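# Pass two sample tubes through window into lab rack

## Task

r1 begins inside the laboratory and r2 inside the reception; the connecting door is locked but a service window stands open. Get both sample tubes that are in the reception fully seated in the green rack on the lab bench, with the rack still on that bench at the end. A sample tube touching the floor means failure, as does any robot falling over or finishing tilted. At the end both robots must have released everything and backed away; anything that stays put only because a robot is holding it does not count.

## Robot and tools

Two identical Hello Robot Stretch 4 robots, r1 and r2. Each has an omni-wheel base, a lift on a mast, an arm that telescopes forward, a wrist with yaw, pitch and roll, and a two-finger gripper. Each carries four cameras: <name>_head_camera, <name>_head_left_camera, <name>_head_right_camera, <name>_wrist_camera. A robot is about 1.6 m tall and its base rim lies within 0.23 m of its base origin. Here r1 is in the lab and r2 in the reception, so the tubes have to be passed or set down through the service window.

Frames: each robot reports in its own base frame (origin on the floor beneath the base centre, x forward, y left, z up). hand_pose is the point between the open fingertips, in that frame; its printed value can be slightly off. base_odometry is measured from the base frame at scene start and only counts wheel turns, so slip appears as travel. Heading runs -3.142 to 3.142, positive left. Neither robot knows where the other is except through images, lidar_m and wrist_depth_mm.

execute_actions(actions, cameras): actions is a list holding one action or none (empty just returns state and images). The action is an object keyed "r1" and/or "r2"; each value is that robot's own command object. Inside it:
- base: exactly one relative move from where the base last reported itself: {"translate_m": d} straight, forward positive, -2 to 2 m; {"strafe_m": d} sideways, left positive, -2 to 2 m; {"rotate_rad": d} on the spot, counter-clockwise positive, -3.2 to 3.2.
- joints: absolute targets by name: lift_m 0 to 1.2 m; arm_m 0 to 0.55 m extension; wrist_yaw_rad -1.134 to 4.276 (0 forward, positive left, 3.14 folded back, above 3.4 the arm may block); wrist_pitch_rad -1.117 to 4.259 (0 level, 1.57 pointing down); wrist_roll_rad -1.117 to 4.259 (0 fingers level, positive clockwise viewed from behind); gripper_m -0.038 to 0.141 m fingertip gap (below 0 fingers press together). Out-of-range joint targets are clipped and reported; other bad values or unknown keys reject the whole call.
- pace: "slow", "default", "fast", "max" (base up to 0.1/0.3/0.4/0.6 m/s and 1/2/3/4 rad/s; slower with lift raised above 0.2).
- contact_limits: {"arm_m": 0 to 0.75}, default 0.5, how hard the arm may push before stopping.
- end_of_arm: "enable_torque" alone, to re-enable wrist/gripper motors that shut off.
All motions start together; each action lasts at most 15 s. Parts left out of an action may still be driving toward old targets. cameras: list of names, "all", null (all) or [] (none).

wait(seconds 0 to 10) lets time pass and returns state and images. zoom_image(camera, region [x0,y0,x1,y1] pixels, max 504x504) enlarges part of a camera's latest image. read_manual gives only licence texts. finished_scene(scene) ends the scene permanently and reports success; the next scene's task follows.

Results: base_status and joint_status per motion: "done" (base done means wheels turned as commanded, even with slip), "off_target", "contact_stop_at_<key>" (hit something; that part goes slack), "limit_stop_at_<name>" (built-in limit, e.g. own_body, tilt), "time_out", "torque_fault" (wrist motor limp until enable_torque). on_its_own lists what was not commanded; "held at" gives a held target. joint_positions are readings, with tolerances lift/arm ±0.004, yaw/roll ±0.02, pitch ±0.05, gripper ±0.004. lidar_m: 12 distances in 30° sectors, 1st straight ahead, counter-clockwise (4th left, 7th behind, 10th right); "-" means nothing or closer than 0.25 m; misses glass and thin legs. wrist_depth_mm: 7x7 grid of depths 100–2000 mm from top left. motor_effort: percent of max, with peak in brackets; wheel positive turns base right. base_tilt in degrees, forward/right positive, with a fixed bias up to 1.5°. turned_by_wheels vs turned_by_imu differing by over 0.1 rad signals a hit or slip. Once any result reports a stop, later calls in the same reply are skipped.

Gripping: command a gap smaller than the object; squeezing harder pulls it toward the wrist. The gap reading and "done" do not prove a hold; look at gripper effort and images. Fingertips pressed into a surface can jam; raise the lift. To unfold the wrist at the start, send lift_m 0.4 with wrist_yaw_rad 0.

Avoid: robots touching each other (a hard press ends the run; bases in contact press hard with any further motion); driving or turning with over 1 kg held and arm_m above 0.2; hard pushes with a high gripper; tilt over 6° (robot goes slack); wrist tilted up with large roll (self-collision); dropping tubes, especially to the floor. Travel of the two robots may differ by up to 3 cm per metre. Loose objects may get brief pushes.

Each tool is called after "Call:" by a JSON object that holds its "fn" and its "kwargs".

## Session

Call:
{"fn": "execute_actions", "kwargs": {"actions": []}}

Scene clock: 0.00 s.
r1.base_odometry: x=+0.000 y=+0.000 heading=+0.000 (m, m, rad; r1's odometry frame)
r1.turned_by_wheels: +0.000 (rad since the last result)
r1.turned_by_imu: +0.000 (rad since the last result)
r1.base_tilt: forward=-0.1 right=-0.4 (deg)
r1.lidar_m: 1.84 1.27 1.13 1.08 1.34 1.28 1.28 1.52 2.70 1.44 0.85 0.99
r1.base_status: not commanded
r1.joint_positions: lift_m=+0.173 arm_m=+0.002 wrist_yaw_rad=+3.153 wrist_pitch_rad=+0.000 wrist_roll_rad=+0.006 gripper_m=+0.057
r1.joint_status: not commanded
r1.motor_effort: lift_m=+19 arm_m=+0 wrist_yaw_rad=+1 wrist_pitch_rad=-8 wrist_roll_rad=+0 gripper_m=-3 wheel_0=-1 wheel_1=+0 wheel_2=+0 (%)
r1.hand_pose: x=-0.1167 y=+0.0841 z=+0.3515 quat_wxyz=(-0.006, +0.000, +0.003, +1.000) (m; r1's base frame)
r1.wrist_depth_mm: - 143 1499 1464 1336 1281 1205 / - 117 147 1499 1366 1281 1205 / - 117 143 1464 1366 1281 1182 / - 129 175 1499 1366 1281 1205 / 144 1661 1576 1464 1366 1255 1205 / 234 1576 225 1430 204 1255 1182 / 230 1042 891 163 917 842 917
r2.base_odometry: x=+0.000 y=+0.000 heading=+0.000 (m, m, rad; r2's odometry frame)
r2.turned_by_wheels: +0.000 (rad since the last result)
r2.turned_by_imu: +0.000 (rad since the last result)
r2.base_tilt: forward=+0.7 right=-0.2 (deg)
r2.lidar_m: 1.26 1.24 1.29 0.98 0.99 1.13 1.37 3.45 0.90 1.13 3.24 1.63
r2.base_status: not commanded
r2.joint_positions: lift_m=+0.227 arm_m=+0.000 wrist_yaw_rad=+3.094 wrist_pitch_rad=+0.016 wrist_roll_rad=+0.005 gripper_m=+0.057
r2.joint_status: not commanded
r2.motor_effort: lift_m=+21 arm_m=-1 wrist_yaw_rad=+0 wrist_pitch_rad=-5 wrist_roll_rad=-3 gripper_m=-1 wheel_0=+0 wheel_1=+0 wheel_2=+0 (%)
r2.hand_pose: x=-0.1135 y=+0.1009 z=+0.4001 quat_wxyz=(+0.024, -0.008, +0.002, +1.000) (m; r2's base frame)
r2.wrist_depth_mm: - 138 - - - 1138 976 / - 137 - - 1499 1160 946 / - 126 196 - 1576 1182 946 / 108 137 251 - 1576 1160 946 / 136 - - - 1576 1160 946 / 1661 1618 211 1708 209 1160 946 / 1098 1042 1008 152 1042 1025 946
pictures: r1_head_camera, r1_head_left_camera, r1_head_right_camera, r1_wrist_camera, r2_head_camera, r2_head_left_camera, r2_head_right_camera, r2_wrist_camera
Images, in order (width x height): r1_head_camera 420x560, r1_head_left_camera 420x672, r1_head_right_camera 420x672, r1_wrist_camera 616x392, r2_head_camera 420x560, r2_head_left_camera 420x672, r2_head_right_camera 420x672, r2_wrist_camera 616x392.

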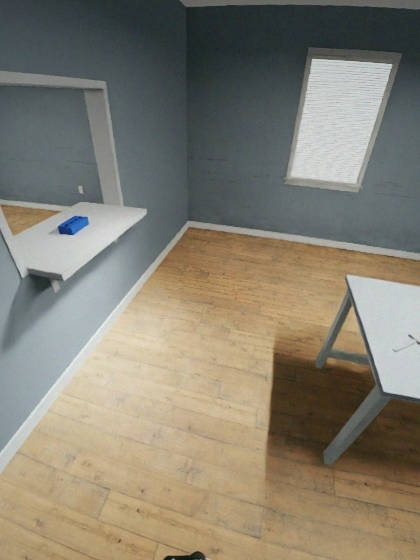

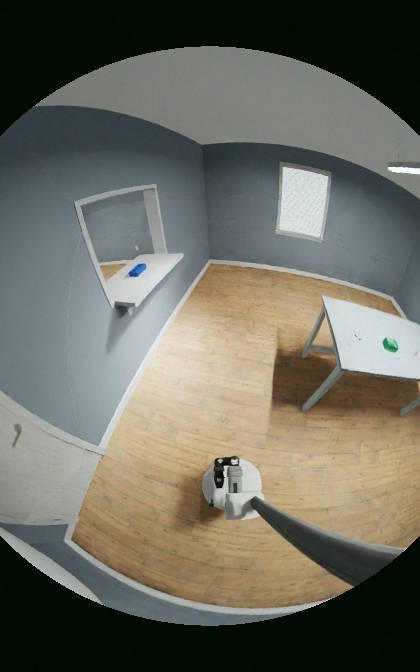

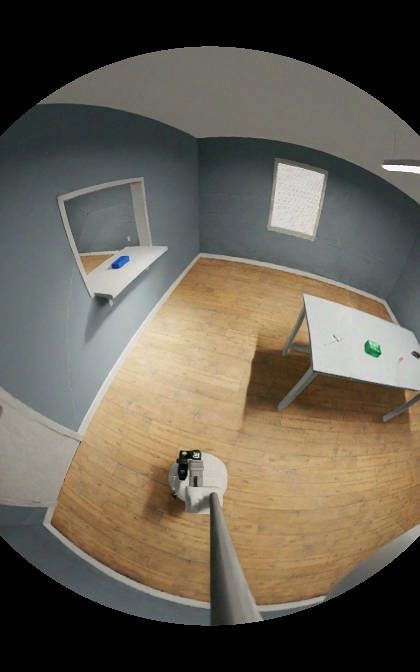

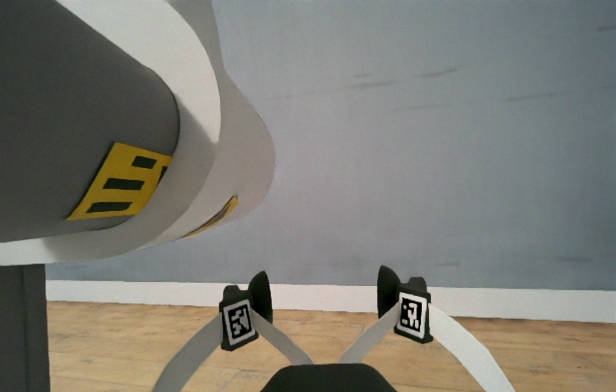

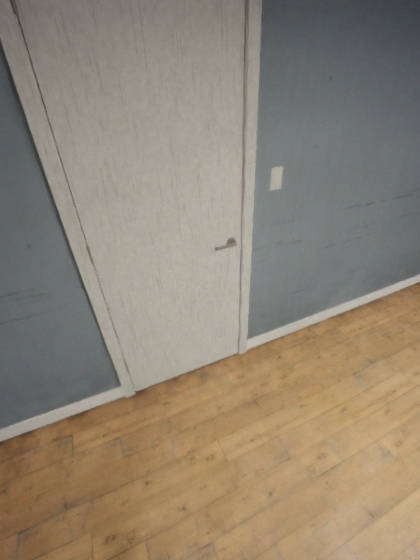

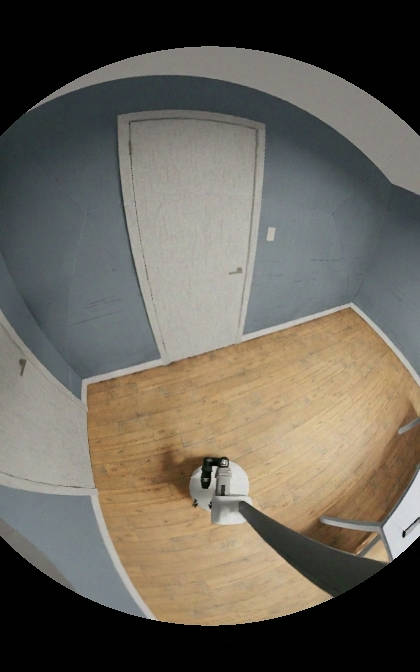

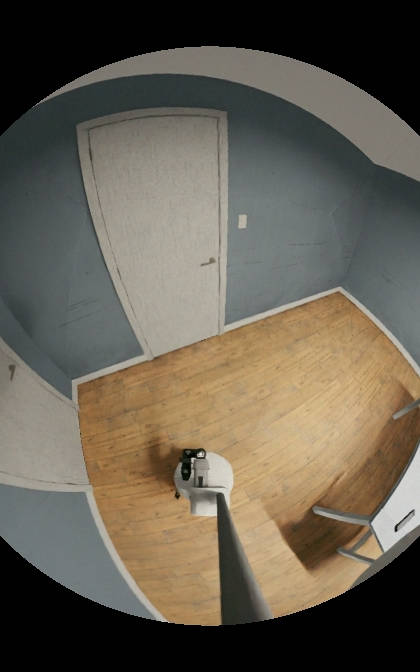

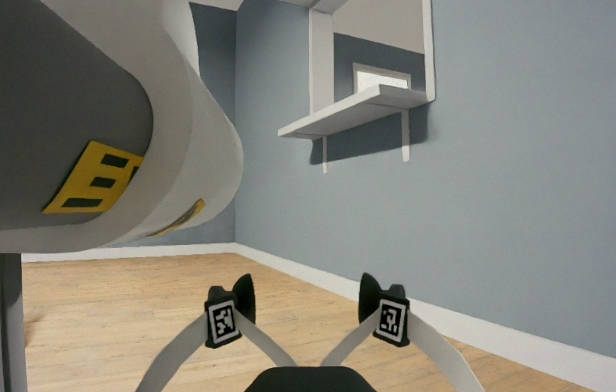

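Call:
{"fn": "execute_actions", "kwargs": {"actions": [{"r1":{"base":{"rotate_rad":-0.6},"joints":{"lift_m":0.9,"wrist_yaw_rad":0}},"r2":{"base":{"rotate_rad":-2.3},"joints":{"lift_m":0.9,"wrist_yaw_rad":0}}}]}}

Scene clock: 8.20 s.
r1.base_odometry: x=+0.000 y=+0.000 heading=-0.599 (m, m, rad; r1's odometry frame)
r1.turned_by_wheels: -0.599 (rad since the last result)
r1.turned_by_imu: -0.595 (rad since the last result)
r1.base_tilt: forward=-0.1 right=-0.3 (deg)
r1.lidar_m: 0.86 2.57 1.28 1.12 1.10 1.25 1.28 1.30 1.46 2.37 1.63 0.86
r1.base_status: done
r1.joint_positions: lift_m=+0.900 arm_m=+0.002 wrist_yaw_rad=+0.000 wrist_pitch_rad=+0.000 wrist_roll_rad=+0.006 gripper_m=+0.057
r1.joint_status: all done
r1.motor_effort: lift_m=+21(19) arm_m=+0(0) wrist_yaw_rad=+0(6) wrist_pitch_rad=-8(7) wrist_roll_rad=-1(0) gripper_m=-3(2) wheel_0=+4(11) wheel_1=+7(12) wheel_2=+3(9) (%)
r1.hand_pose: x=+0.4613 y=-0.0873 z=+1.0782 quat_wxyz=(+1.000, +0.003, +0.000, +0.000) (m; r1's base frame)
r1.wrist_depth_mm: - - - - - - - / - - - - - - - / - - - - - - - / - - - - - - - / - - - - - - - / - - 226 - 203 1229 1060 / - - - 163 820 750 809
r2.base_odometry: x=+0.000 y=+0.000 heading=-2.299 (m, m, rad; r2's odometry frame)
r2.turned_by_wheels: -2.299 (rad since the last result)
r2.turned_by_imu: -2.275 (rad since the last result)
r2.base_tilt: forward=+0.9 right=-0.2 (deg)
r2.lidar_m: 0.94 0.93 2.03 2.04 1.37 1.25 1.31 1.08 1.01 1.05 1.20 2.99
r2.base_status: done
r2.joint_positions: lift_m=+0.900 arm_m=+0.000 wrist_yaw_rad=+0.000 wrist_pitch_rad=+0.016 wrist_roll_rad=+0.005 gripper_m=+0.057
r2.joint_status: all done
r2.motor_effort: lift_m=+25(26) arm_m=-1(1) wrist_yaw_rad=-1(7) wrist_pitch_rad=-5(6) wrist_roll_rad=+0(1) gripper_m=-4(4) wheel_0=+3(9) wheel_1=+3(12) wheel_2=+1(7) (%)
r2.hand_pose: x=+0.4590 y=-0.0873 z=+1.0732 quat_wxyz=(+1.000, +0.002, +0.008, +0.000) (m; r2's base frame)
r2.wrist_depth_mm: - - - - - - - / - - - - - - - / - - - - - - - / - - - - - - - / - - - - - - - / 1182 1336 211 - 208 - - / 854 842 891 152 - - -
pictures: r1_head_camera, r1_head_left_camera, r1_head_right_camera, r1_wrist_camera, r2_head_camera, r2_head_left_camera, r2_head_right_camera, r2_wrist_camera
camera_calibration (this result's frames):
r1_wrist_camera: T_world_to_cam=[[0.0155353, -0.998727, -0.0479884, -0.0345999], [-0.0107954, 0.0478238, -0.998797, 1.14208], [0.999821, 0.0160346, -0.0100387, -0.225657], [0, 0, 0, 1]] pos_world=[0.238483, -0.0855562, 1.13678]
r2_wrist_camera: T_world_to_cam=[[0.00497776, -0.999859, -0.016066, -0.0725978], [-0.00561563, 0.016038, -0.999856, 1.13713], [0.999972, 0.00506727, -0.005535, -0.228376], [0, 0, 0, 1]] pos_world=[0.235117, -0.0896676, 1.13454]
Images, in order (width x height): r1_head_camera 420x560, r1_head_left_camera 420x672, r1_head_right_camera 420x672, r1_wrist_camera 616x392, r2_head_camera 420x560, r2_head_left_camera 420x672, r2_head_right_camera 420x672, r2_wrist_camera 616x392.

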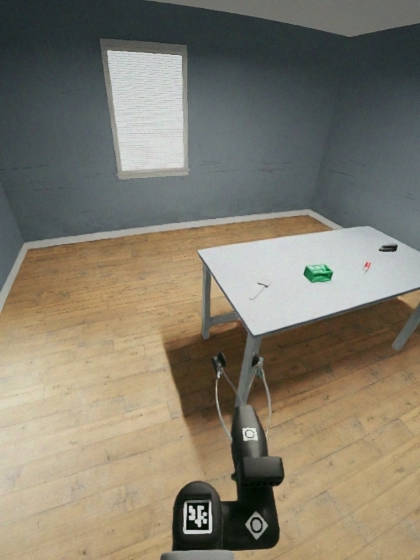

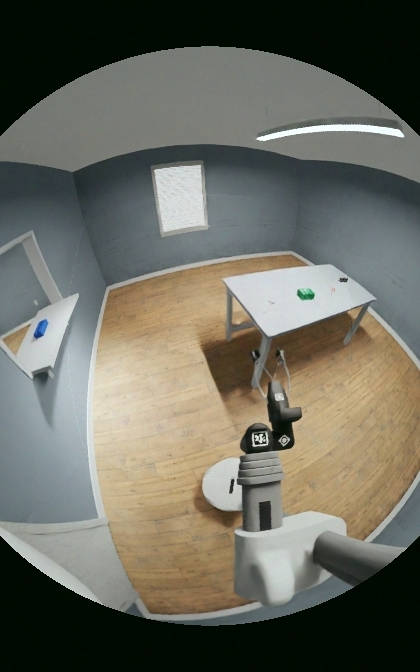

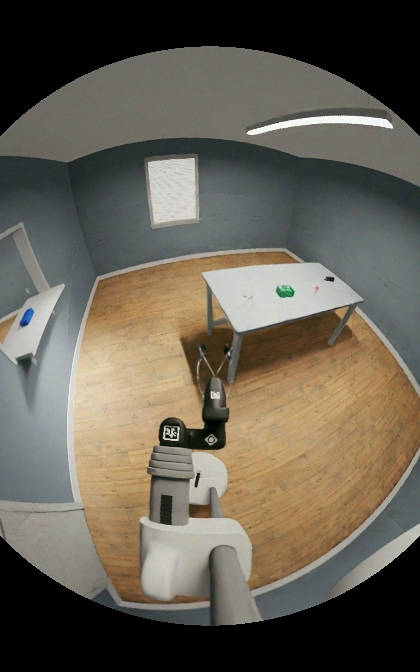

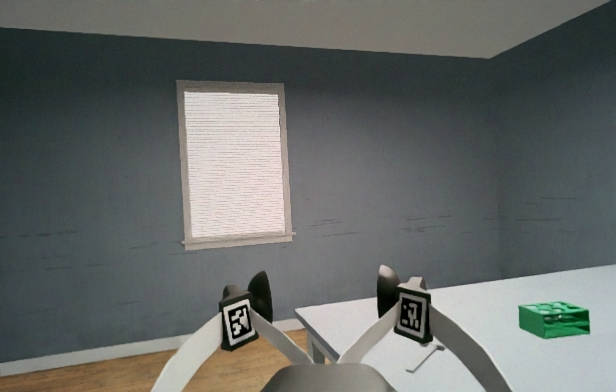

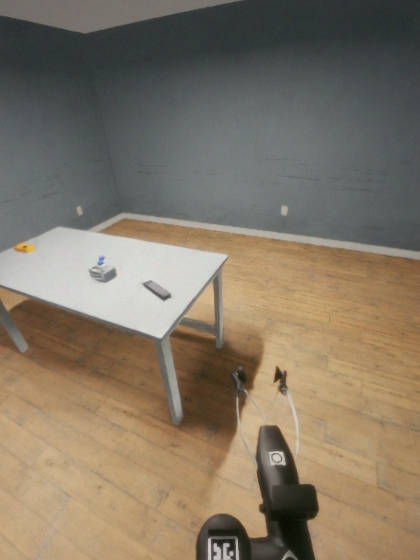

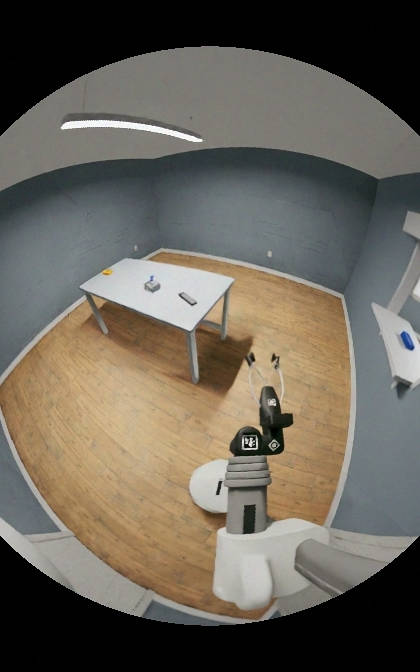

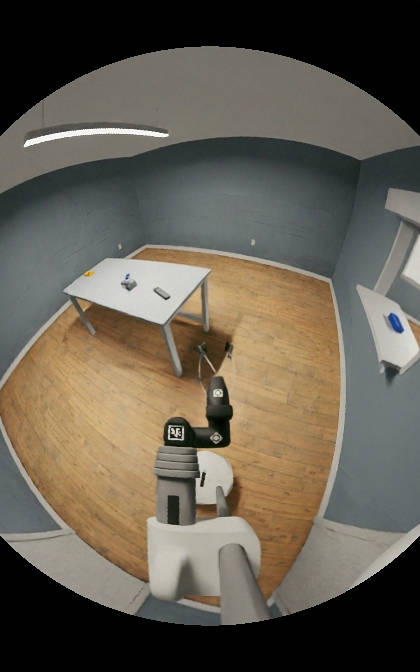

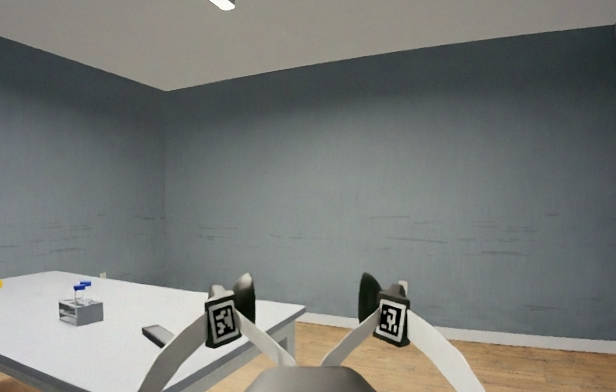

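Call:
{"fn": "execute_actions", "kwargs": {"actions": [{"r1":{"base":{"rotate_rad":0.32},"joints":{"lift_m":1.0}},"r2":{"base":{"rotate_rad":-0.42}}}], "cameras": []}}

Call:
{"fn": "execute_actions", "kwargs": {"actions": [{"r1":{"base":{"strafe_m":0.2}},"r2":{"base":{"strafe_m":1.25}}}], "cameras": []}}

Call:
{"fn": "execute_actions", "kwargs": {"actions": [{"r1":{"base":{"translate_m":1.4}},"r2":{"base":{"translate_m":0.3},"joints":{"wrist_pitch_rad":0.5,"gripper_m":0.13}}}], "cameras": ["r2_head_camera","r2_wrist_camera"]}}

Call:
{"fn": "execute_actions", "kwargs": {"actions": [{"r1":{"base":{"rotate_rad":1.57}}}], "cameras": ["r1_head_camera","r1_wrist_camera"]}}

Scene clock: 31.07 s.
r1.base_odometry: x=+0.000 y=+0.000 heading=-0.280 (m, m, rad; r1's odometry frame)
r1.turned_by_wheels: +0.319 (rad since the last result)
r1.turned_by_imu: +0.315 (rad since the last result)
r1.base_tilt: forward=-0.1 right=-0.2 (deg)
r1.lidar_m: 3.43 1.33 1.17 1.11 1.11 1.33 1.28 1.38 1.81 3.17 1.00 0.84
r1.base_status: done
r1.joint_positions: lift_m=+1.000 arm_m=+0.002 wrist_yaw_rad=+0.000 wrist_pitch_rad=+0.000 wrist_roll_rad=+0.006 gripper_m=+0.057
r1.joint_status: all done
r1.motor_effort: lift_m=+21(22) arm_m=+0(0) wrist_yaw_rad=+1(0) wrist_pitch_rad=-8(7) wrist_roll_rad=+0(1) gripper_m=-3(3) wheel_0=-5(9) wheel_1=-8(12) wheel_2=-4(9) (%)
r1.hand_pose: x=+0.4613 y=-0.0874 z=+1.1782 quat_wxyz=(+1.000, +0.003, +0.000, +0.000) (m; r1's base frame)
r1.wrist_depth_mm: 1863 - - - - - - / 1863 - - - - - - / 1863 - - - - - - / 1808 - - - - - - / 1808 - - - - - - / 1708 - 226 - 204 - - / 1808 - - 163 - 1060 1025
r2.base_odometry: x=+0.000 y=+0.000 heading=-2.718 (m, m, rad; r2's odometry frame)
r2.turned_by_wheels: -0.419 (rad since the last result)
r2.turned_by_imu: -0.415 (rad since the last result)
r2.base_tilt: forward=+0.9 right=-0.1 (deg)
r2.lidar_m: 3.46 0.89 1.00 3.25 1.85 1.30 1.27 1.33 1.06 1.02 1.10 1.21
r2.base_status: done
r2.joint_positions: lift_m=+0.900 arm_m=+0.000 wrist_yaw_rad=+0.000 wrist_pitch_rad=+0.016 wrist_roll_rad=+0.005 gripper_m=+0.057
r2.joint_status: not commanded
r2.motor_effort: lift_m=+25(25) arm_m=-1(1) wrist_yaw_rad=+0(1) wrist_pitch_rad=-4(5) wrist_roll_rad=-2(0) gripper_m=-3(4) wheel_0=+5(8) wheel_1=+5(9) wheel_2=+3(8) (%)
r2.hand_pose: x=+0.4589 y=-0.0874 z=+1.0732 quat_wxyz=(+1.000, +0.002, +0.008, +0.000) (m; r2's base frame)
r2.wrist_depth_mm: - - - - - 1756 1205 / - - - - - - 1576 / - - - - - - - / - - - - - - 1537 / - - - - - - 1576 / - - 211 - 209 - 1308 / 976 - - 151 - 1756 1397
pictures: none
No camera images: the call's "cameras" was empty. Leave "cameras" out to get every camera's image.

Scene clock: 36.57 s.
r1.base_odometry: x=+0.055 y=+0.192 heading=-0.280 (m, m, rad; r1's odometry frame)
r1.turned_by_wheels: +0.000 (rad since the last result)
r1.turned_by_imu: -0.001 (rad since the last result)
r1.base_tilt: forward=-0.1 right=-0.4 (deg)
r1.lidar_m: 3.44 1.13 0.96 0.88 0.90 1.31 1.28 1.36 1.83 3.38 0.99 0.95
r1.base_status: done
r1.joint_positions: lift_m=+1.000 arm_m=+0.002 wrist_yaw_rad=+0.000 wrist_pitch_rad=+0.000 wrist_roll_rad=+0.006 gripper_m=+0.057
r1.joint_status: not commanded
r1.motor_effort: lift_m=+21(21) arm_m=+0(0) wrist_yaw_rad=+1(1) wrist_pitch_rad=-8(7) wrist_roll_rad=+2(1) gripper_m=-4(1) wheel_0=-2(11) wheel_1=+5(13) wheel_2=+0(4) (%)
r1.hand_pose: x=+0.4613 y=-0.0874 z=+1.1782 quat_wxyz=(+1.000, +0.003, +0.000, +0.000) (m; r1's base frame)
r1.wrist_depth_mm: 1576 - - - - - - / 1537 - - - - - - / 1661 - - - - - - / 1661 - - - - - - / 1661 - - - - - - / 1499 - 226 - 204 - - / 1430 - - 163 - - 1098
r2.base_odometry: x=+0.514 y=-1.140 heading=-2.718 (m, m, rad; r2's odometry frame)
r2.turned_by_wheels: +0.000 (rad since the last result)
r2.turned_by_imu: +0.001 (rad since the last result)
r2.base_tilt: forward=+0.9 right=-0.3 (deg)
r2.lidar_m: 0.68 0.73 1.02 2.01 1.81 1.31 1.28 1.33 1.78 2.26 2.24 0.72
r2.base_status: done
r2.joint_positions: lift_m=+0.900 arm_m=+0.000 wrist_yaw_rad=+0.000 wrist_pitch_rad=+0.016 wrist_roll_rad=+0.005 gripper_m=+0.057
r2.joint_status: not commanded
r2.motor_effort: lift_m=+24(25) arm_m=-1(1) wrist_yaw_rad=+0(0) wrist_pitch_rad=-4(5) wrist_roll_rad=+0(1) gripper_m=-1(2) wheel_0=+0(10) wheel_1=+3(15) wheel_2=+1(0) (%)
r2.hand_pose: x=+0.4589 y=-0.0874 z=+1.0732 quat_wxyz=(+1.000, +0.002, +0.008, +0.000) (m; r2's base frame)
r2.wrist_depth_mm: - - - - - - - / - - - - - - - / - - - - - - - / - - - - - - - / - - - - - - - / - - 211 - 208 - - / 878 831 798 152 842 768 -
pictures: none
No camera images: the call's "cameras" was empty. Leave "cameras" out to get every camera's image.

Scene clock: 42.70 s.
r1.base_odometry: x=+1.401 y=-0.194 heading=-0.279 (m, m, rad; r1's odometry frame)
r1.turned_by_wheels: +0.001 (rad since the last result)
r1.turned_by_imu: -0.006 (rad since the last result)
r1.base_tilt: forward=-0.1 right=-0.3 (deg)
r1.lidar_m: 2.03 1.40 0.73 0.71 0.74 1.34 2.72 2.82 0.68 0.65 2.94 2.08
r1.base_status: done
r1.joint_positions: lift_m=+1.000 arm_m=+0.002 wrist_yaw_rad=+0.000 wrist_pitch_rad=+0.000 wrist_roll_rad=+0.006 gripper_m=+0.057
r1.joint_status: not commanded
r1.motor_effort: lift_m=+21(21) arm_m=+0(0) wrist_yaw_rad=+1(1) wrist_pitch_rad=-8(7) wrist_roll_rad=+0(1) gripper_m=-1(2) wheel_0=+4(9) wheel_1=+6(9) wheel_2=+1(13) (%)
r1.hand_pose: x=+0.4613 y=-0.0874 z=+1.1782 quat_wxyz=(+1.000, +0.003, +0.000, +0.000) (m; r1's base frame)
r1.wrist_depth_mm: 1576 1863 1756 1808 1863 1808 1808 / 1576 1921 1808 1863 1808 1808 1863 / 1576 1808 1863 1921 1808 1863 1808 / 1537 1863 1921 1808 1863 1808 1808 / 1537 1863 1808 1921 1808 1808 1808 / 1537 1863 225 1863 203 1808 1863 / 1499 1863 1808 163 1863 1863 1863
r2.base_odometry: x=+0.240 y=-1.263 heading=-2.718 (m, m, rad; r2's odometry frame)
r2.turned_by_wheels: +0.000 (rad since the last result)
r2.turned_by_imu: -0.002 (rad since the last result)
r2.base_tilt: forward=+1.0 right=-0.2 (deg)
r2.lidar_m: 0.41 0.40 0.61 2.01 2.10 1.63 1.57 1.60 2.27 2.28 0.59 0.43
r2.base_status: done
r2.joint_positions: lift_m=+0.900 arm_m=+0.000 wrist_yaw_rad=+0.000 wrist_pitch_rad=+0.502 wrist_roll_rad=+0.005 gripper_m=+0.130
r2.joint_status: all done
r2.motor_effort: lift_m=+24(24) arm_m=-2(1) wrist_yaw_rad=+0(0) wrist_pitch_rad=-2(5) wrist_roll_rad=+1(2) gripper_m=-2(4) wheel_0=+2(8) wheel_1=+3(8) wheel_2=+0(12) (%)
r2.hand_pose: x=+0.4234 y=-0.0874 z=+0.9392 quat_wxyz=(+0.969, +0.002, +0.248, -0.001) (m; r2's base frame)
r2.wrist_depth_mm: - - - - - - - / - - - - - - - / - - - - - - - / 750 750 741 707 750 750 741 / 569 569 574 525 569 564 530 / 459 449 466 466 452 439 459 / 394 384 392 146 392 384 392
pictures: r2_head_camera, r2_wrist_camera
camera_calibration (this result's frames):
r2_wrist_camera: T_world_to_cam=[[-0.00347738, -0.99986, -0.0163754, -0.0708218], [-0.471593, 0.0160798, -0.88167, 1.08925], [0.881809, 0.00465661, -0.471583, 0.294118], [0, 0, 0, 1]] pos_world=[0.254079, -0.0896964, 1.0979]
Images, in order (width x height): r2_head_camera 420x560, r2_wrist_camera 616x392.

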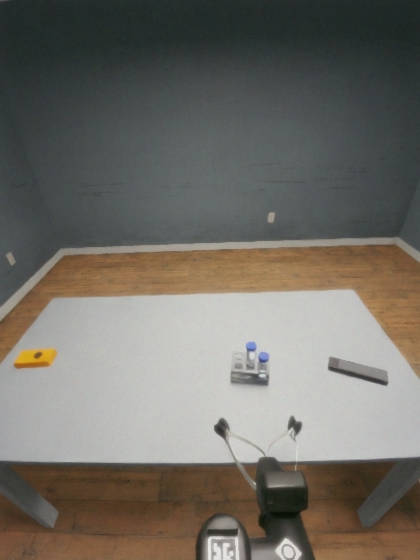

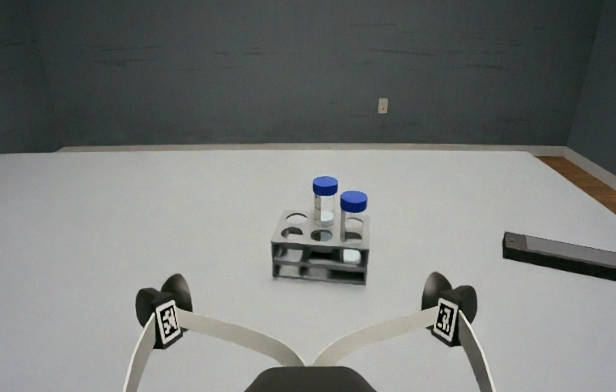

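Scene clock: 44.97 s.
r1.base_odometry: x=+1.401 y=-0.194 heading=+1.290 (m, m, rad; r1's odometry frame)
r1.turned_by_wheels: +1.569 (rad since the last result)
r1.turned_by_imu: +1.555 (rad since the last result)
r1.base_tilt: forward=+0.0 right=-0.3 (deg)
r1.lidar_m: 0.71 0.74 1.34 2.69 0.97 0.68 0.63 2.98 2.11 2.05 1.37 0.73
r1.base_status: done
r1.joint_positions: lift_m=+1.000 arm_m=+0.002 wrist_yaw_rad=+0.000 wrist_pitch_rad=+0.000 wrist_roll_rad=+0.006 gripper_m=+0.057
r1.joint_status: not commanded
r1.motor_effort: lift_m=+20(21) arm_m=+0(0) wrist_yaw_rad=+1(1) wrist_pitch_rad=-8(7) wrist_roll_rad=+2(0) gripper_m=-2(2) wheel_0=-3(6) wheel_1=-10(11) wheel_2=-1(9) (%)
r1.hand_pose: x=+0.4613 y=-0.0874 z=+1.1783 quat_wxyz=(+1.000, +0.003, +0.000, +0.000) (m; r1's base frame)
r1.wrist_depth_mm: 854 991 991 1025 - 732 732 / - - - - - 723 723 / - - - - - 732 723 / - - - - - 723 732 / - - - - - 723 723 / - - 226 - 203 723 723 / 854 904 750 163 809 715 723
r2.base_odometry: x=+0.240 y=-1.263 heading=-2.718 (m, m, rad; r2's odometry frame)
r2.turned_by_wheels: +0.000 (rad since the last result)
r2.turned_by_imu: -0.001 (rad since the last result)
r2.base_tilt: forward=+0.9 right=-0.1 (deg)
r2.lidar_m: 0.40 0.43 0.61 1.99 2.09 1.64 1.57 1.61 2.25 2.27 0.58 0.42
r2.base_status: not commanded
r2.joint_positions: lift_m=+0.900 arm_m=+0.000 wrist_yaw_rad=+0.000 wrist_pitch_rad=+0.502 wrist_roll_rad=+0.005 gripper_m=+0.130
r2.joint_status: not commanded
r2.motor_effort: lift_m=+24(24) arm_m=-1(1) wrist_yaw_rad=+0(0) wrist_pitch_rad=-3(4) wrist_roll_rad=+0(1) gripper_m=-1(2) wheel_0=+2(2) wheel_1=+3(3) wheel_2=+0(0) (%)
r2.hand_pose: x=+0.4234 y=-0.0874 z=+0.9392 quat_wxyz=(+0.969, +0.002, +0.248, -0.001) (m; r2's base frame)
r2.wrist_depth_mm: - - - - - - - / - - - - - - - / - - - - - - - / 750 741 741 707 741 741 741 / 564 574 574 517 574 559 530 / 455 445 469 469 449 445 455 / 394 384 392 146 392 384 397
pictures: r1_head_camera, r1_wrist_camera
camera_calibration (this result's frames):
r1_wrist_camera: T_world_to_cam=[[0.0152617, -0.998731, -0.047989, -0.0297465], [-0.0107823, 0.0478274, -0.998797, 1.2421], [0.999825, 0.0157608, -0.0100387, -0.224657], [0, 0, 0, 1]] pos_world=[0.238464, -0.0855742, 1.23692]
Images, in order (width x height): r1_head_camera 420x560, r1_wrist_camera 616x392.

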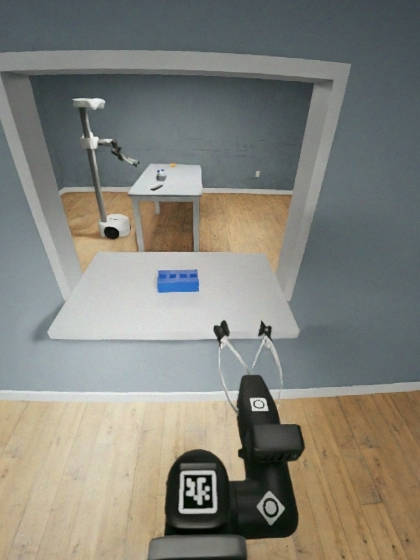

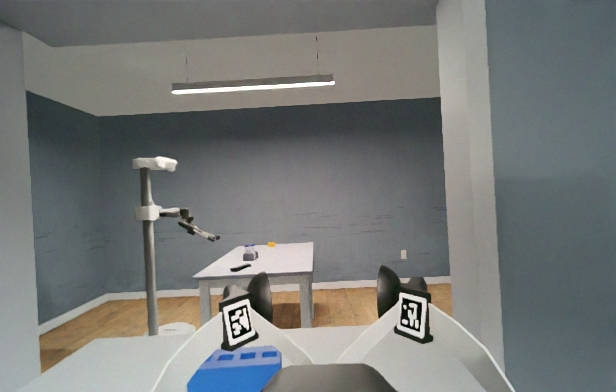

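Call:
{"fn": "execute_actions", "kwargs": {"actions": [{"r2":{"base":{"strafe_m":-0.02},"joints":{"lift_m":0.755,"arm_m":0.15,"gripper_m":0.141}},"r1":{"joints":{"wrist_pitch_rad":0.5,"gripper_m":0.1,"lift_m":1.1}}}], "cameras": ["r2_head_camera","r2_wrist_camera","r1_wrist_camera"]}}

Scene clock: 52.33 s.
r1.base_odometry: x=+1.401 y=-0.194 heading=+1.290 (m, m, rad; r1's odometry frame)
r1.turned_by_wheels: +0.000 (rad since the last result)
r1.turned_by_imu: -0.001 (rad since the last result)
r1.base_tilt: forward=-0.1 right=-0.3 (deg)
r1.lidar_m: 0.69 0.75 1.34 2.70 0.96 0.67 0.64 2.97 2.16 2.04 1.37 0.75
r1.base_status: not commanded
r1.joint_positions: lift_m=+1.100 arm_m=+0.002 wrist_yaw_rad=+0.000 wrist_pitch_rad=+0.502 wrist_roll_rad=+0.006 gripper_m=+0.100
r1.joint_status: all done
r1.motor_effort: lift_m=+21(29) arm_m=+0(0) wrist_yaw_rad=+1(1) wrist_pitch_rad=-6(5) wrist_roll_rad=+0(0) gripper_m=-2(4) wheel_0=-3(4) wheel_1=-9(9) wheel_2=-1(1) (%)
r1.hand_pose: x=+0.4257 y=-0.0874 z=+1.1393 quat_wxyz=(+0.969, +0.003, +0.248, -0.001) (m; r1's base frame)
r1.wrist_depth_mm: - - - - - 676 668 / - - - - - 715 707 / - - - - - 768 750 / 878 946 842 891 854 809 820 / 768 741 723 715 691 741 878 / 661 654 220 960 634 634 976 / 1060 1025 1060 157 1042 1060 1098
r2.base_odometry: x=+0.232 y=-1.245 heading=-2.718 (m, m, rad; r2's odometry frame)
r2.turned_by_wheels: +0.000 (rad since the last result)
r2.turned_by_imu: -0.001 (rad since the last result)
r2.base_tilt: forward=+1.0 right=-0.1 (deg)
r2.lidar_m: 0.41 0.41 0.59 2.02 2.11 1.61 1.57 1.61 2.27 2.26 0.59 0.42
r2.base_status: done
r2.joint_positions: lift_m=+0.755 arm_m=+0.149 wrist_yaw_rad=+0.000 wrist_pitch_rad=+0.502 wrist_roll_rad=+0.005 gripper_m=+0.141
r2.joint_status: all done
r2.motor_effort: lift_m=+15(23) arm_m=+4(10) wrist_yaw_rad=-1(1) wrist_pitch_rad=-4(4) wrist_roll_rad=+2(1) gripper_m=-2(0) wheel_0=+2(11) wheel_1=-1(9) wheel_2=+0(0) (%)
r2.hand_pose: x=+0.5730 y=-0.0874 z=+0.7948 quat_wxyz=(+0.969, +0.002, +0.248, +0.000) (m; r2's base frame)
r2.wrist_depth_mm: - - - - - - - / - - - - - - - / 609 603 591 544 549 597 609 / 418 421 377 325 397 418 418 / 322 324 315 307 310 324 320 / 258 241 263 264 263 217 258 / 223 219 220 150 220 217 222
pictures: r1_wrist_camera, r2_head_camera, r2_wrist_camera
camera_calibration (this result's frames):
r1_wrist_camera: T_world_to_cam=[[-0.0097295, -0.998732, -0.0493843, -0.0188528], [-0.490207, 0.0478089, -0.870294, 1.26045], [0.871552, 0.015741, -0.490051, 0.411976], [0, 0, 0, 1]] pos_world=[0.258639, -0.0855744, 1.29792]
r2_wrist_camera: T_world_to_cam=[[-0.00324412, -0.999861, -0.0163745, -0.0727397], [-0.471812, 0.0159679, -0.881555, 1.03256], [0.881693, 0.00486584, -0.471798, 0.0943535], [0, 0, 0, 1]] pos_world=[0.403749, -0.0896765, 0.953585]
Images, in order (width x height): r1_wrist_camera 616x392, r2_head_camera 420x560, r2_wrist_camera 616x392.

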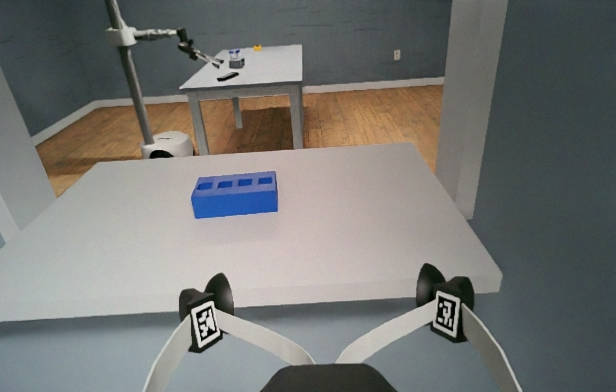

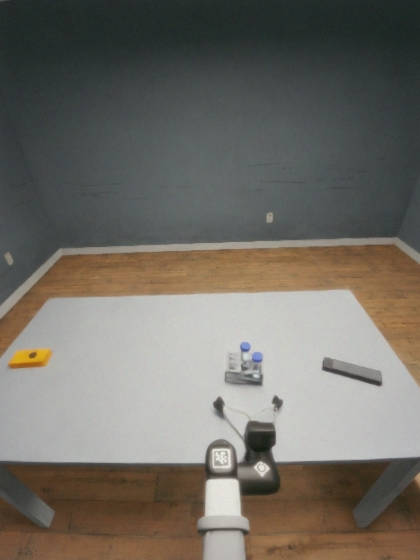

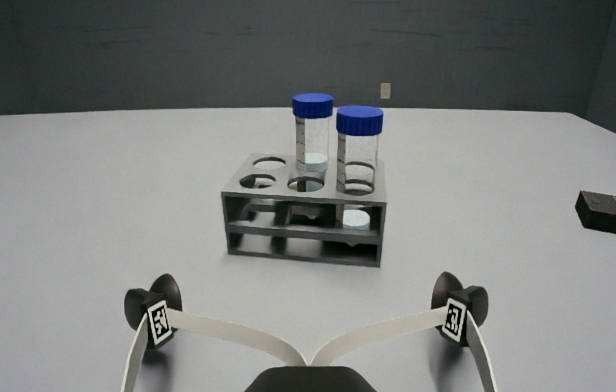

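Call:
{"fn": "execute_actions", "kwargs": {"actions": [{"r2":{"joints":{"lift_m":0.742,"arm_m":0.285},"pace":"slow"}}], "cameras": ["r2_head_camera","r2_wrist_camera"]}}

Scene clock: 57.17 s.
r1.base_odometry: x=+1.401 y=-0.194 heading=+1.290 (m, m, rad; r1's odometry frame)
r1.turned_by_wheels: +0.000 (rad since the last result)
r1.turned_by_imu: -0.001 (rad since the last result)
r1.base_tilt: forward=+0.0 right=-0.3 (deg)
r1.lidar_m: 0.71 0.76 1.34 2.69 0.96 0.68 0.65 2.99 2.15 2.04 1.40 0.75
r1.base_status: not commanded
r1.joint_positions: lift_m=+1.100 arm_m=+0.002 wrist_yaw_rad=+0.000 wrist_pitch_rad=+0.502 wrist_roll_rad=+0.006 gripper_m=+0.100
r1.joint_status: not commanded
r1.motor_effort: lift_m=+22(21) arm_m=+0(0) wrist_yaw_rad=+1(1) wrist_pitch_rad=-6(6) wrist_roll_rad=-1(0) gripper_m=-1(1) wheel_0=-4(4) wheel_1=-10(10) wheel_2=-1(2) (%)
r1.hand_pose: x=+0.4257 y=-0.0874 z=+1.1393 quat_wxyz=(+0.969, +0.003, +0.248, -0.001) (m; r1's base frame)
r1.wrist_depth_mm: - - - - - 676 661 / - - - - - 715 707 / - - - - - 778 759 / 878 946 831 866 866 809 820 / 768 741 723 707 691 732 891 / 661 647 218 960 640 634 976 / 1042 1042 1078 157 1042 1060 1060
r2.base_odometry: x=+0.232 y=-1.245 heading=-2.718 (m, m, rad; r2's odometry frame)
r2.turned_by_wheels: +0.000 (rad since the last result)
r2.turned_by_imu: -0.001 (rad since the last result)
r2.base_tilt: forward=+0.9 right=-0.1 (deg)
r2.lidar_m: 0.40 0.42 0.58 2.03 2.11 1.63 1.55 1.59 2.24 2.26 0.60 0.43
r2.base_status: not commanded
r2.joint_positions: lift_m=+0.742 arm_m=+0.284 wrist_yaw_rad=+0.000 wrist_pitch_rad=+0.502 wrist_roll_rad=+0.005 gripper_m=+0.141
r2.joint_status: all done
r2.motor_effort: lift_m=+15(15) arm_m=+5(7) wrist_yaw_rad=+1(0) wrist_pitch_rad=-4(4) wrist_roll_rad=-2(1) gripper_m=-2(1) wheel_0=+2(3) wheel_1=-1(1) wheel_2=+0(1) (%)
r2.hand_pose: x=+0.7080 y=-0.0874 z=+0.7818 quat_wxyz=(+0.969, +0.002, +0.248, -0.001) (m; r2's base frame)
r2.wrist_depth_mm: - - - - - - - / - - - - - - - / 569 559 549 473 171 559 564 / 392 389 389 243 347 389 389 / 298 298 211 211 218 300 297 / 241 224 202 195 189 223 239 / 206 202 204 148 204 202 207
pictures: r2_head_camera, r2_wrist_camera
camera_calibration (this result's frames):
r2_wrist_camera: T_world_to_cam=[[-0.00348138, -0.99986, -0.0163744, -0.0724065], [-0.471822, 0.0160797, -0.881547, 1.08479], [0.881687, 0.0046568, -0.471811, -0.0307328], [0, 0, 0, 1]] pos_world=[0.538674, -0.0896963, 0.940611]
Images, in order (width x height): r2_head_camera 420x560, r2_wrist_camera 616x392.

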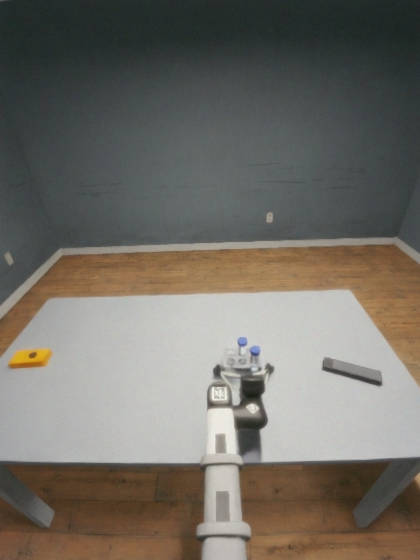

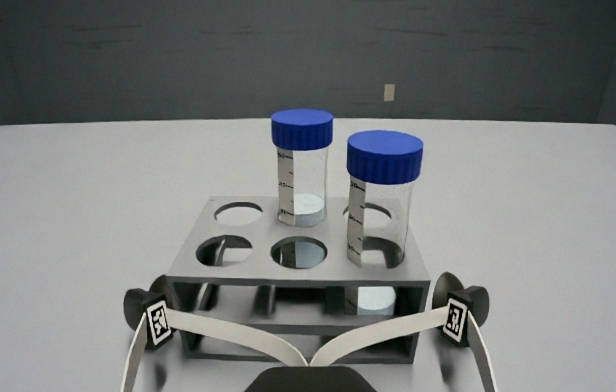

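Call:
{"fn": "execute_actions", "kwargs": {"actions": [{"r2":{"joints":{"arm_m":0.31},"pace":"slow"}}], "cameras": ["r2_wrist_camera"]}}

Call:
{"fn": "execute_actions", "kwargs": {"actions": [{"r2":{"joints":{"gripper_m":0.06},"pace":"slow"}}], "cameras": ["r2_wrist_camera"]}}

Call:
{"fn": "execute_actions", "kwargs": {"actions": [{"r2":{"joints":{"lift_m":0.8},"pace":"slow"}}], "cameras": ["r2_wrist_camera","r2_head_camera"]}}

Scene clock: 62.50 s.
r1.base_odometry: x=+1.401 y=-0.194 heading=+1.290 (m, m, rad; r1's odometry frame)
r1.turned_by_wheels: +0.000 (rad since the last result)
r1.turned_by_imu: -0.001 (rad since the last result)
r1.base_tilt: forward=+0.0 right=-0.5 (deg)
r1.lidar_m: 0.72 0.74 1.35 2.69 0.96 0.65 0.64 2.98 2.16 2.06 1.41 0.75
r1.base_status: not commanded
r1.joint_positions: lift_m=+1.100 arm_m=+0.002 wrist_yaw_rad=+0.000 wrist_pitch_rad=+0.502 wrist_roll_rad=+0.006 gripper_m=+0.100
r1.joint_status: not commanded
r1.motor_effort: lift_m=+21(21) arm_m=+0(0) wrist_yaw_rad=+1(1) wrist_pitch_rad=-7(6) wrist_roll_rad=+0(0) gripper_m=-2(1) wheel_0=-4(4) wheel_1=-10(10) wheel_2=-1(1) (%)
r1.hand_pose: x=+0.4257 y=-0.0874 z=+1.1393 quat_wxyz=(+0.969, +0.003, +0.248, -0.001) (m; r1's base frame)
r1.wrist_depth_mm: - - - - - 661 654 / - - - - - 707 715 / - - - - - 768 768 / 866 946 831 891 866 820 820 / 768 750 723 707 699 741 878 / 668 654 219 960 640 634 976 / 1042 1025 1060 157 1042 1042 1078
r2.base_odometry: x=+0.232 y=-1.245 heading=-2.718 (m, m, rad; r2's odometry frame)
r2.turned_by_wheels: +0.000 (rad since the last result)
r2.turned_by_imu: -0.001 (rad since the last result)
r2.base_tilt: forward=+0.8 right=-0.1 (deg)
r2.lidar_m: 0.41 0.43 0.60 2.01 2.11 1.63 1.57 1.63 2.25 2.25 0.58 0.42
r2.base_status: not commanded
r2.joint_positions: lift_m=+0.742 arm_m=+0.309 wrist_yaw_rad=+0.000 wrist_pitch_rad=+0.502 wrist_roll_rad=+0.005 gripper_m=+0.141
r2.joint_status: all done
r2.motor_effort: lift_m=+15(15) arm_m=+5(9) wrist_yaw_rad=+1(0) wrist_pitch_rad=-2(4) wrist_roll_rad=-1(2) gripper_m=+1(2) wheel_0=+2(2) wheel_1=-1(1) wheel_2=+1(0) (%)
r2.hand_pose: x=+0.7330 y=-0.0874 z=+0.7818 quat_wxyz=(+0.969, +0.002, +0.248, -0.001) (m; r2's base frame)
r2.wrist_depth_mm: - - - - - - - / - - - - - - - / 564 559 554 469 171 554 559 / 392 392 389 242 347 389 389 / 297 300 211 207 217 301 298 / 240 224 202 195 189 222 239 / 206 202 204 149 204 202 207
pictures: r2_wrist_camera
camera_calibration (this result's frames):
r2_wrist_camera: T_world_to_cam=[[-0.00348117, -0.99986, -0.0163745, -0.0723195], [-0.471822, 0.0160796, -0.881547, 1.09659], [0.881687, 0.00465701, -0.471811, -0.0527773], [0, 0, 0, 1]] pos_world=[0.563676, -0.0896963, 0.940611]
Images, in order (width x height): r2_wrist_camera 616x392.

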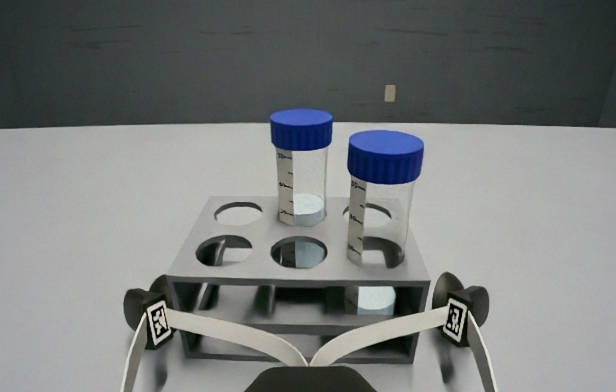

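Scene clock: 66.37 s.
r1.base_odometry: x=+1.401 y=-0.194 heading=+1.290 (m, m, rad; r1's odometry frame)
r1.turned_by_wheels: +0.000 (rad since the last result)
r1.turned_by_imu: -0.001 (rad since the last result)
r1.base_tilt: forward=+0.0 right=-0.4 (deg)
r1.lidar_m: 0.72 0.75 1.32 2.68 0.99 0.68 0.65 2.96 2.15 2.04 1.39 0.74
r1.base_status: not commanded
r1.joint_positions: lift_m=+1.100 arm_m=+0.002 wrist_yaw_rad=+0.000 wrist_pitch_rad=+0.502 wrist_roll_rad=+0.006 gripper_m=+0.100
r1.joint_status: not commanded
r1.motor_effort: lift_m=+21(21) arm_m=+0(0) wrist_yaw_rad=+1(1) wrist_pitch_rad=-5(6) wrist_roll_rad=+0(2) gripper_m=-2(2) wheel_0=-4(4) wheel_1=-10(9) wheel_2=-2(1) (%)
r1.hand_pose: x=+0.4257 y=-0.0874 z=+1.1393 quat_wxyz=(+0.969, +0.003, +0.248, -0.001) (m; r1's base frame)
r1.wrist_depth_mm: - - - - - 676 668 / - - - - - 715 715 / - - - - - 768 750 / 878 946 842 878 878 820 831 / 768 750 715 715 691 732 891 / 668 661 219 976 634 640 976 / 1060 1042 1042 157 1060 1042 1078
r2.base_odometry: x=+0.232 y=-1.245 heading=-2.718 (m, m, rad; r2's odometry frame)
r2.turned_by_wheels: +0.000 (rad since the last result)
r2.turned_by_imu: -0.001 (rad since the last result)
r2.base_tilt: forward=+0.8 right=+0.0 (deg)
r2.lidar_m: 0.40 0.43 0.60 2.03 2.10 1.63 1.56 1.63 2.22 2.24 0.59 0.43
r2.base_status: not commanded
r2.joint_positions: lift_m=+0.742 arm_m=+0.309 wrist_yaw_rad=+0.000 wrist_pitch_rad=+0.504 wrist_roll_rad=+0.005 gripper_m=+0.061
r2.joint_status: all done
r2.motor_effort: lift_m=+16(16) arm_m=+4(5) wrist_yaw_rad=+0(0) wrist_pitch_rad=-9(11) wrist_roll_rad=-1(2) gripper_m=-24(25) wheel_0=+2(2) wheel_1=-1(1) wheel_2=+1(0) (%)
r2.hand_pose: x=+0.7327 y=-0.0874 z=+0.7813 quat_wxyz=(+0.968, +0.002, +0.249, -0.001) (m; r2's base frame)
r2.wrist_depth_mm: - - - - - - - / - - - - - - - / 559 554 544 193 151 549 549 / 384 384 364 220 343 384 382 / 296 297 196 196 189 296 294 / 237 222 181 189 179 200 236 / 201 195 177 182 177 193 -
pictures: r2_wrist_camera
camera_calibration (this result's frames):
r2_wrist_camera: T_world_to_cam=[[-0.00351089, -0.99986, -0.0163678, -0.072312], [-0.473462, 0.0160791, -0.880667, 1.09654], [0.880807, 0.00465762, -0.473452, -0.0508978], [0, 0, 0, 1]] pos_world=[0.56375, -0.0896963, 0.94041]
Images, in order (width x height): r2_wrist_camera 616x392.

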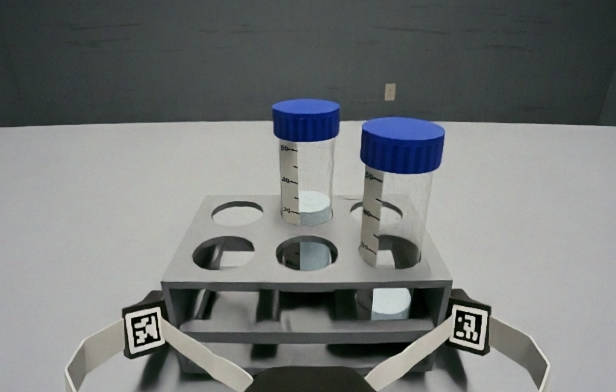

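Scene clock: 67.73 s.
r1.base_odometry: x=+1.401 y=-0.194 heading=+1.290 (m, m, rad; r1's odometry frame)
r1.turned_by_wheels: +0.000 (rad since the last result)
r1.turned_by_imu: +0.000 (rad since the last result)
r1.base_tilt: forward=+0.0 right=-0.3 (deg)
r1.lidar_m: 0.70 0.74 1.35 2.70 0.97 0.68 0.65 2.98 2.13 2.04 1.38 0.76
r1.base_status: not commanded
r1.joint_positions: lift_m=+1.100 arm_m=+0.002 wrist_yaw_rad=+0.000 wrist_pitch_rad=+0.502 wrist_roll_rad=+0.006 gripper_m=+0.100
r1.joint_status: not commanded
r1.motor_effort: lift_m=+21(21) arm_m=+0(0) wrist_yaw_rad=+1(1) wrist_pitch_rad=-6(6) wrist_roll_rad=+0(0) gripper_m=-1(3) wheel_0=-4(4) wheel_1=-10(10) wheel_2=-2(1) (%)
r1.hand_pose: x=+0.4257 y=-0.0874 z=+1.1393 quat_wxyz=(+0.969, +0.003, +0.248, -0.001) (m; r1's base frame)
r1.wrist_depth_mm: - - - - - 676 654 / - - - - - 723 707 / - - - - - 768 759 / 878 946 842 878 866 820 820 / 759 750 723 707 691 741 891 / 668 654 219 960 634 647 976 / 1042 1025 1042 157 1042 1060 1078
r2.base_odometry: x=+0.232 y=-1.245 heading=-2.718 (m, m, rad; r2's odometry frame)
r2.turned_by_wheels: +0.000 (rad since the last result)
r2.turned_by_imu: +0.000 (rad since the last result)
r2.base_tilt: forward=+1.0 right=-0.1 (deg)
r2.lidar_m: 0.40 0.41 0.60 2.03 2.09 1.66 1.56 1.61 2.22 2.24 0.58 0.42
r2.base_status: not commanded
r2.joint_positions: lift_m=+0.800 arm_m=+0.309 wrist_yaw_rad=+0.000 wrist_pitch_rad=+0.504 wrist_roll_rad=+0.005 gripper_m=+0.061
r2.joint_status: all done
r2.motor_effort: lift_m=+26(25) arm_m=+4(5) wrist_yaw_rad=+0(1) wrist_pitch_rad=-10(10) wrist_roll_rad=+0(2) gripper_m=-28(26) wheel_0=+2(2) wheel_1=-1(1) wheel_2=+1(1) (%)
r2.hand_pose: x=+0.7327 y=-0.0874 z=+0.8384 quat_wxyz=(+0.968, +0.002, +0.249, -0.001) (m; r2's base frame)
r2.wrist_depth_mm: - - - - - - - / - - - - - - - / - - - 615 151 - - / 512 508 484 220 459 504 508 / 392 394 195 196 189 394 389 / 315 294 181 190 179 200 315 / 267 258 176 182 177 256 257
pictures: r2_head_camera, r2_wrist_camera
camera_calibration (this result's frames):
r2_wrist_camera: T_world_to_cam=[[-0.0035141, -0.99986, -0.0163674, -0.0713752], [-0.473613, 0.0160795, -0.880586, 1.14688], [0.880726, 0.00465737, -0.473603, -0.0236512], [0, 0, 0, 1]] pos_world=[0.563755, -0.0896963, 0.997554]
Images, in order (width x height): r2_head_camera 420x560, r2_wrist_camera 616x392.

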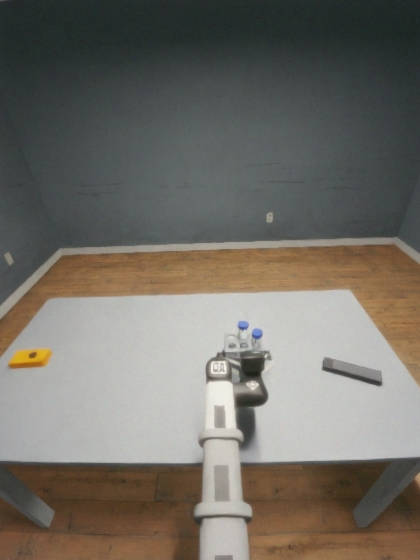

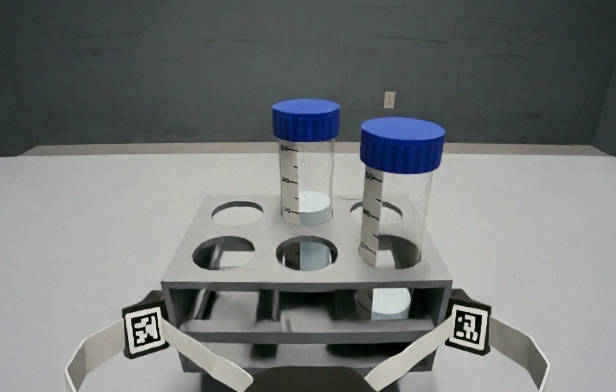

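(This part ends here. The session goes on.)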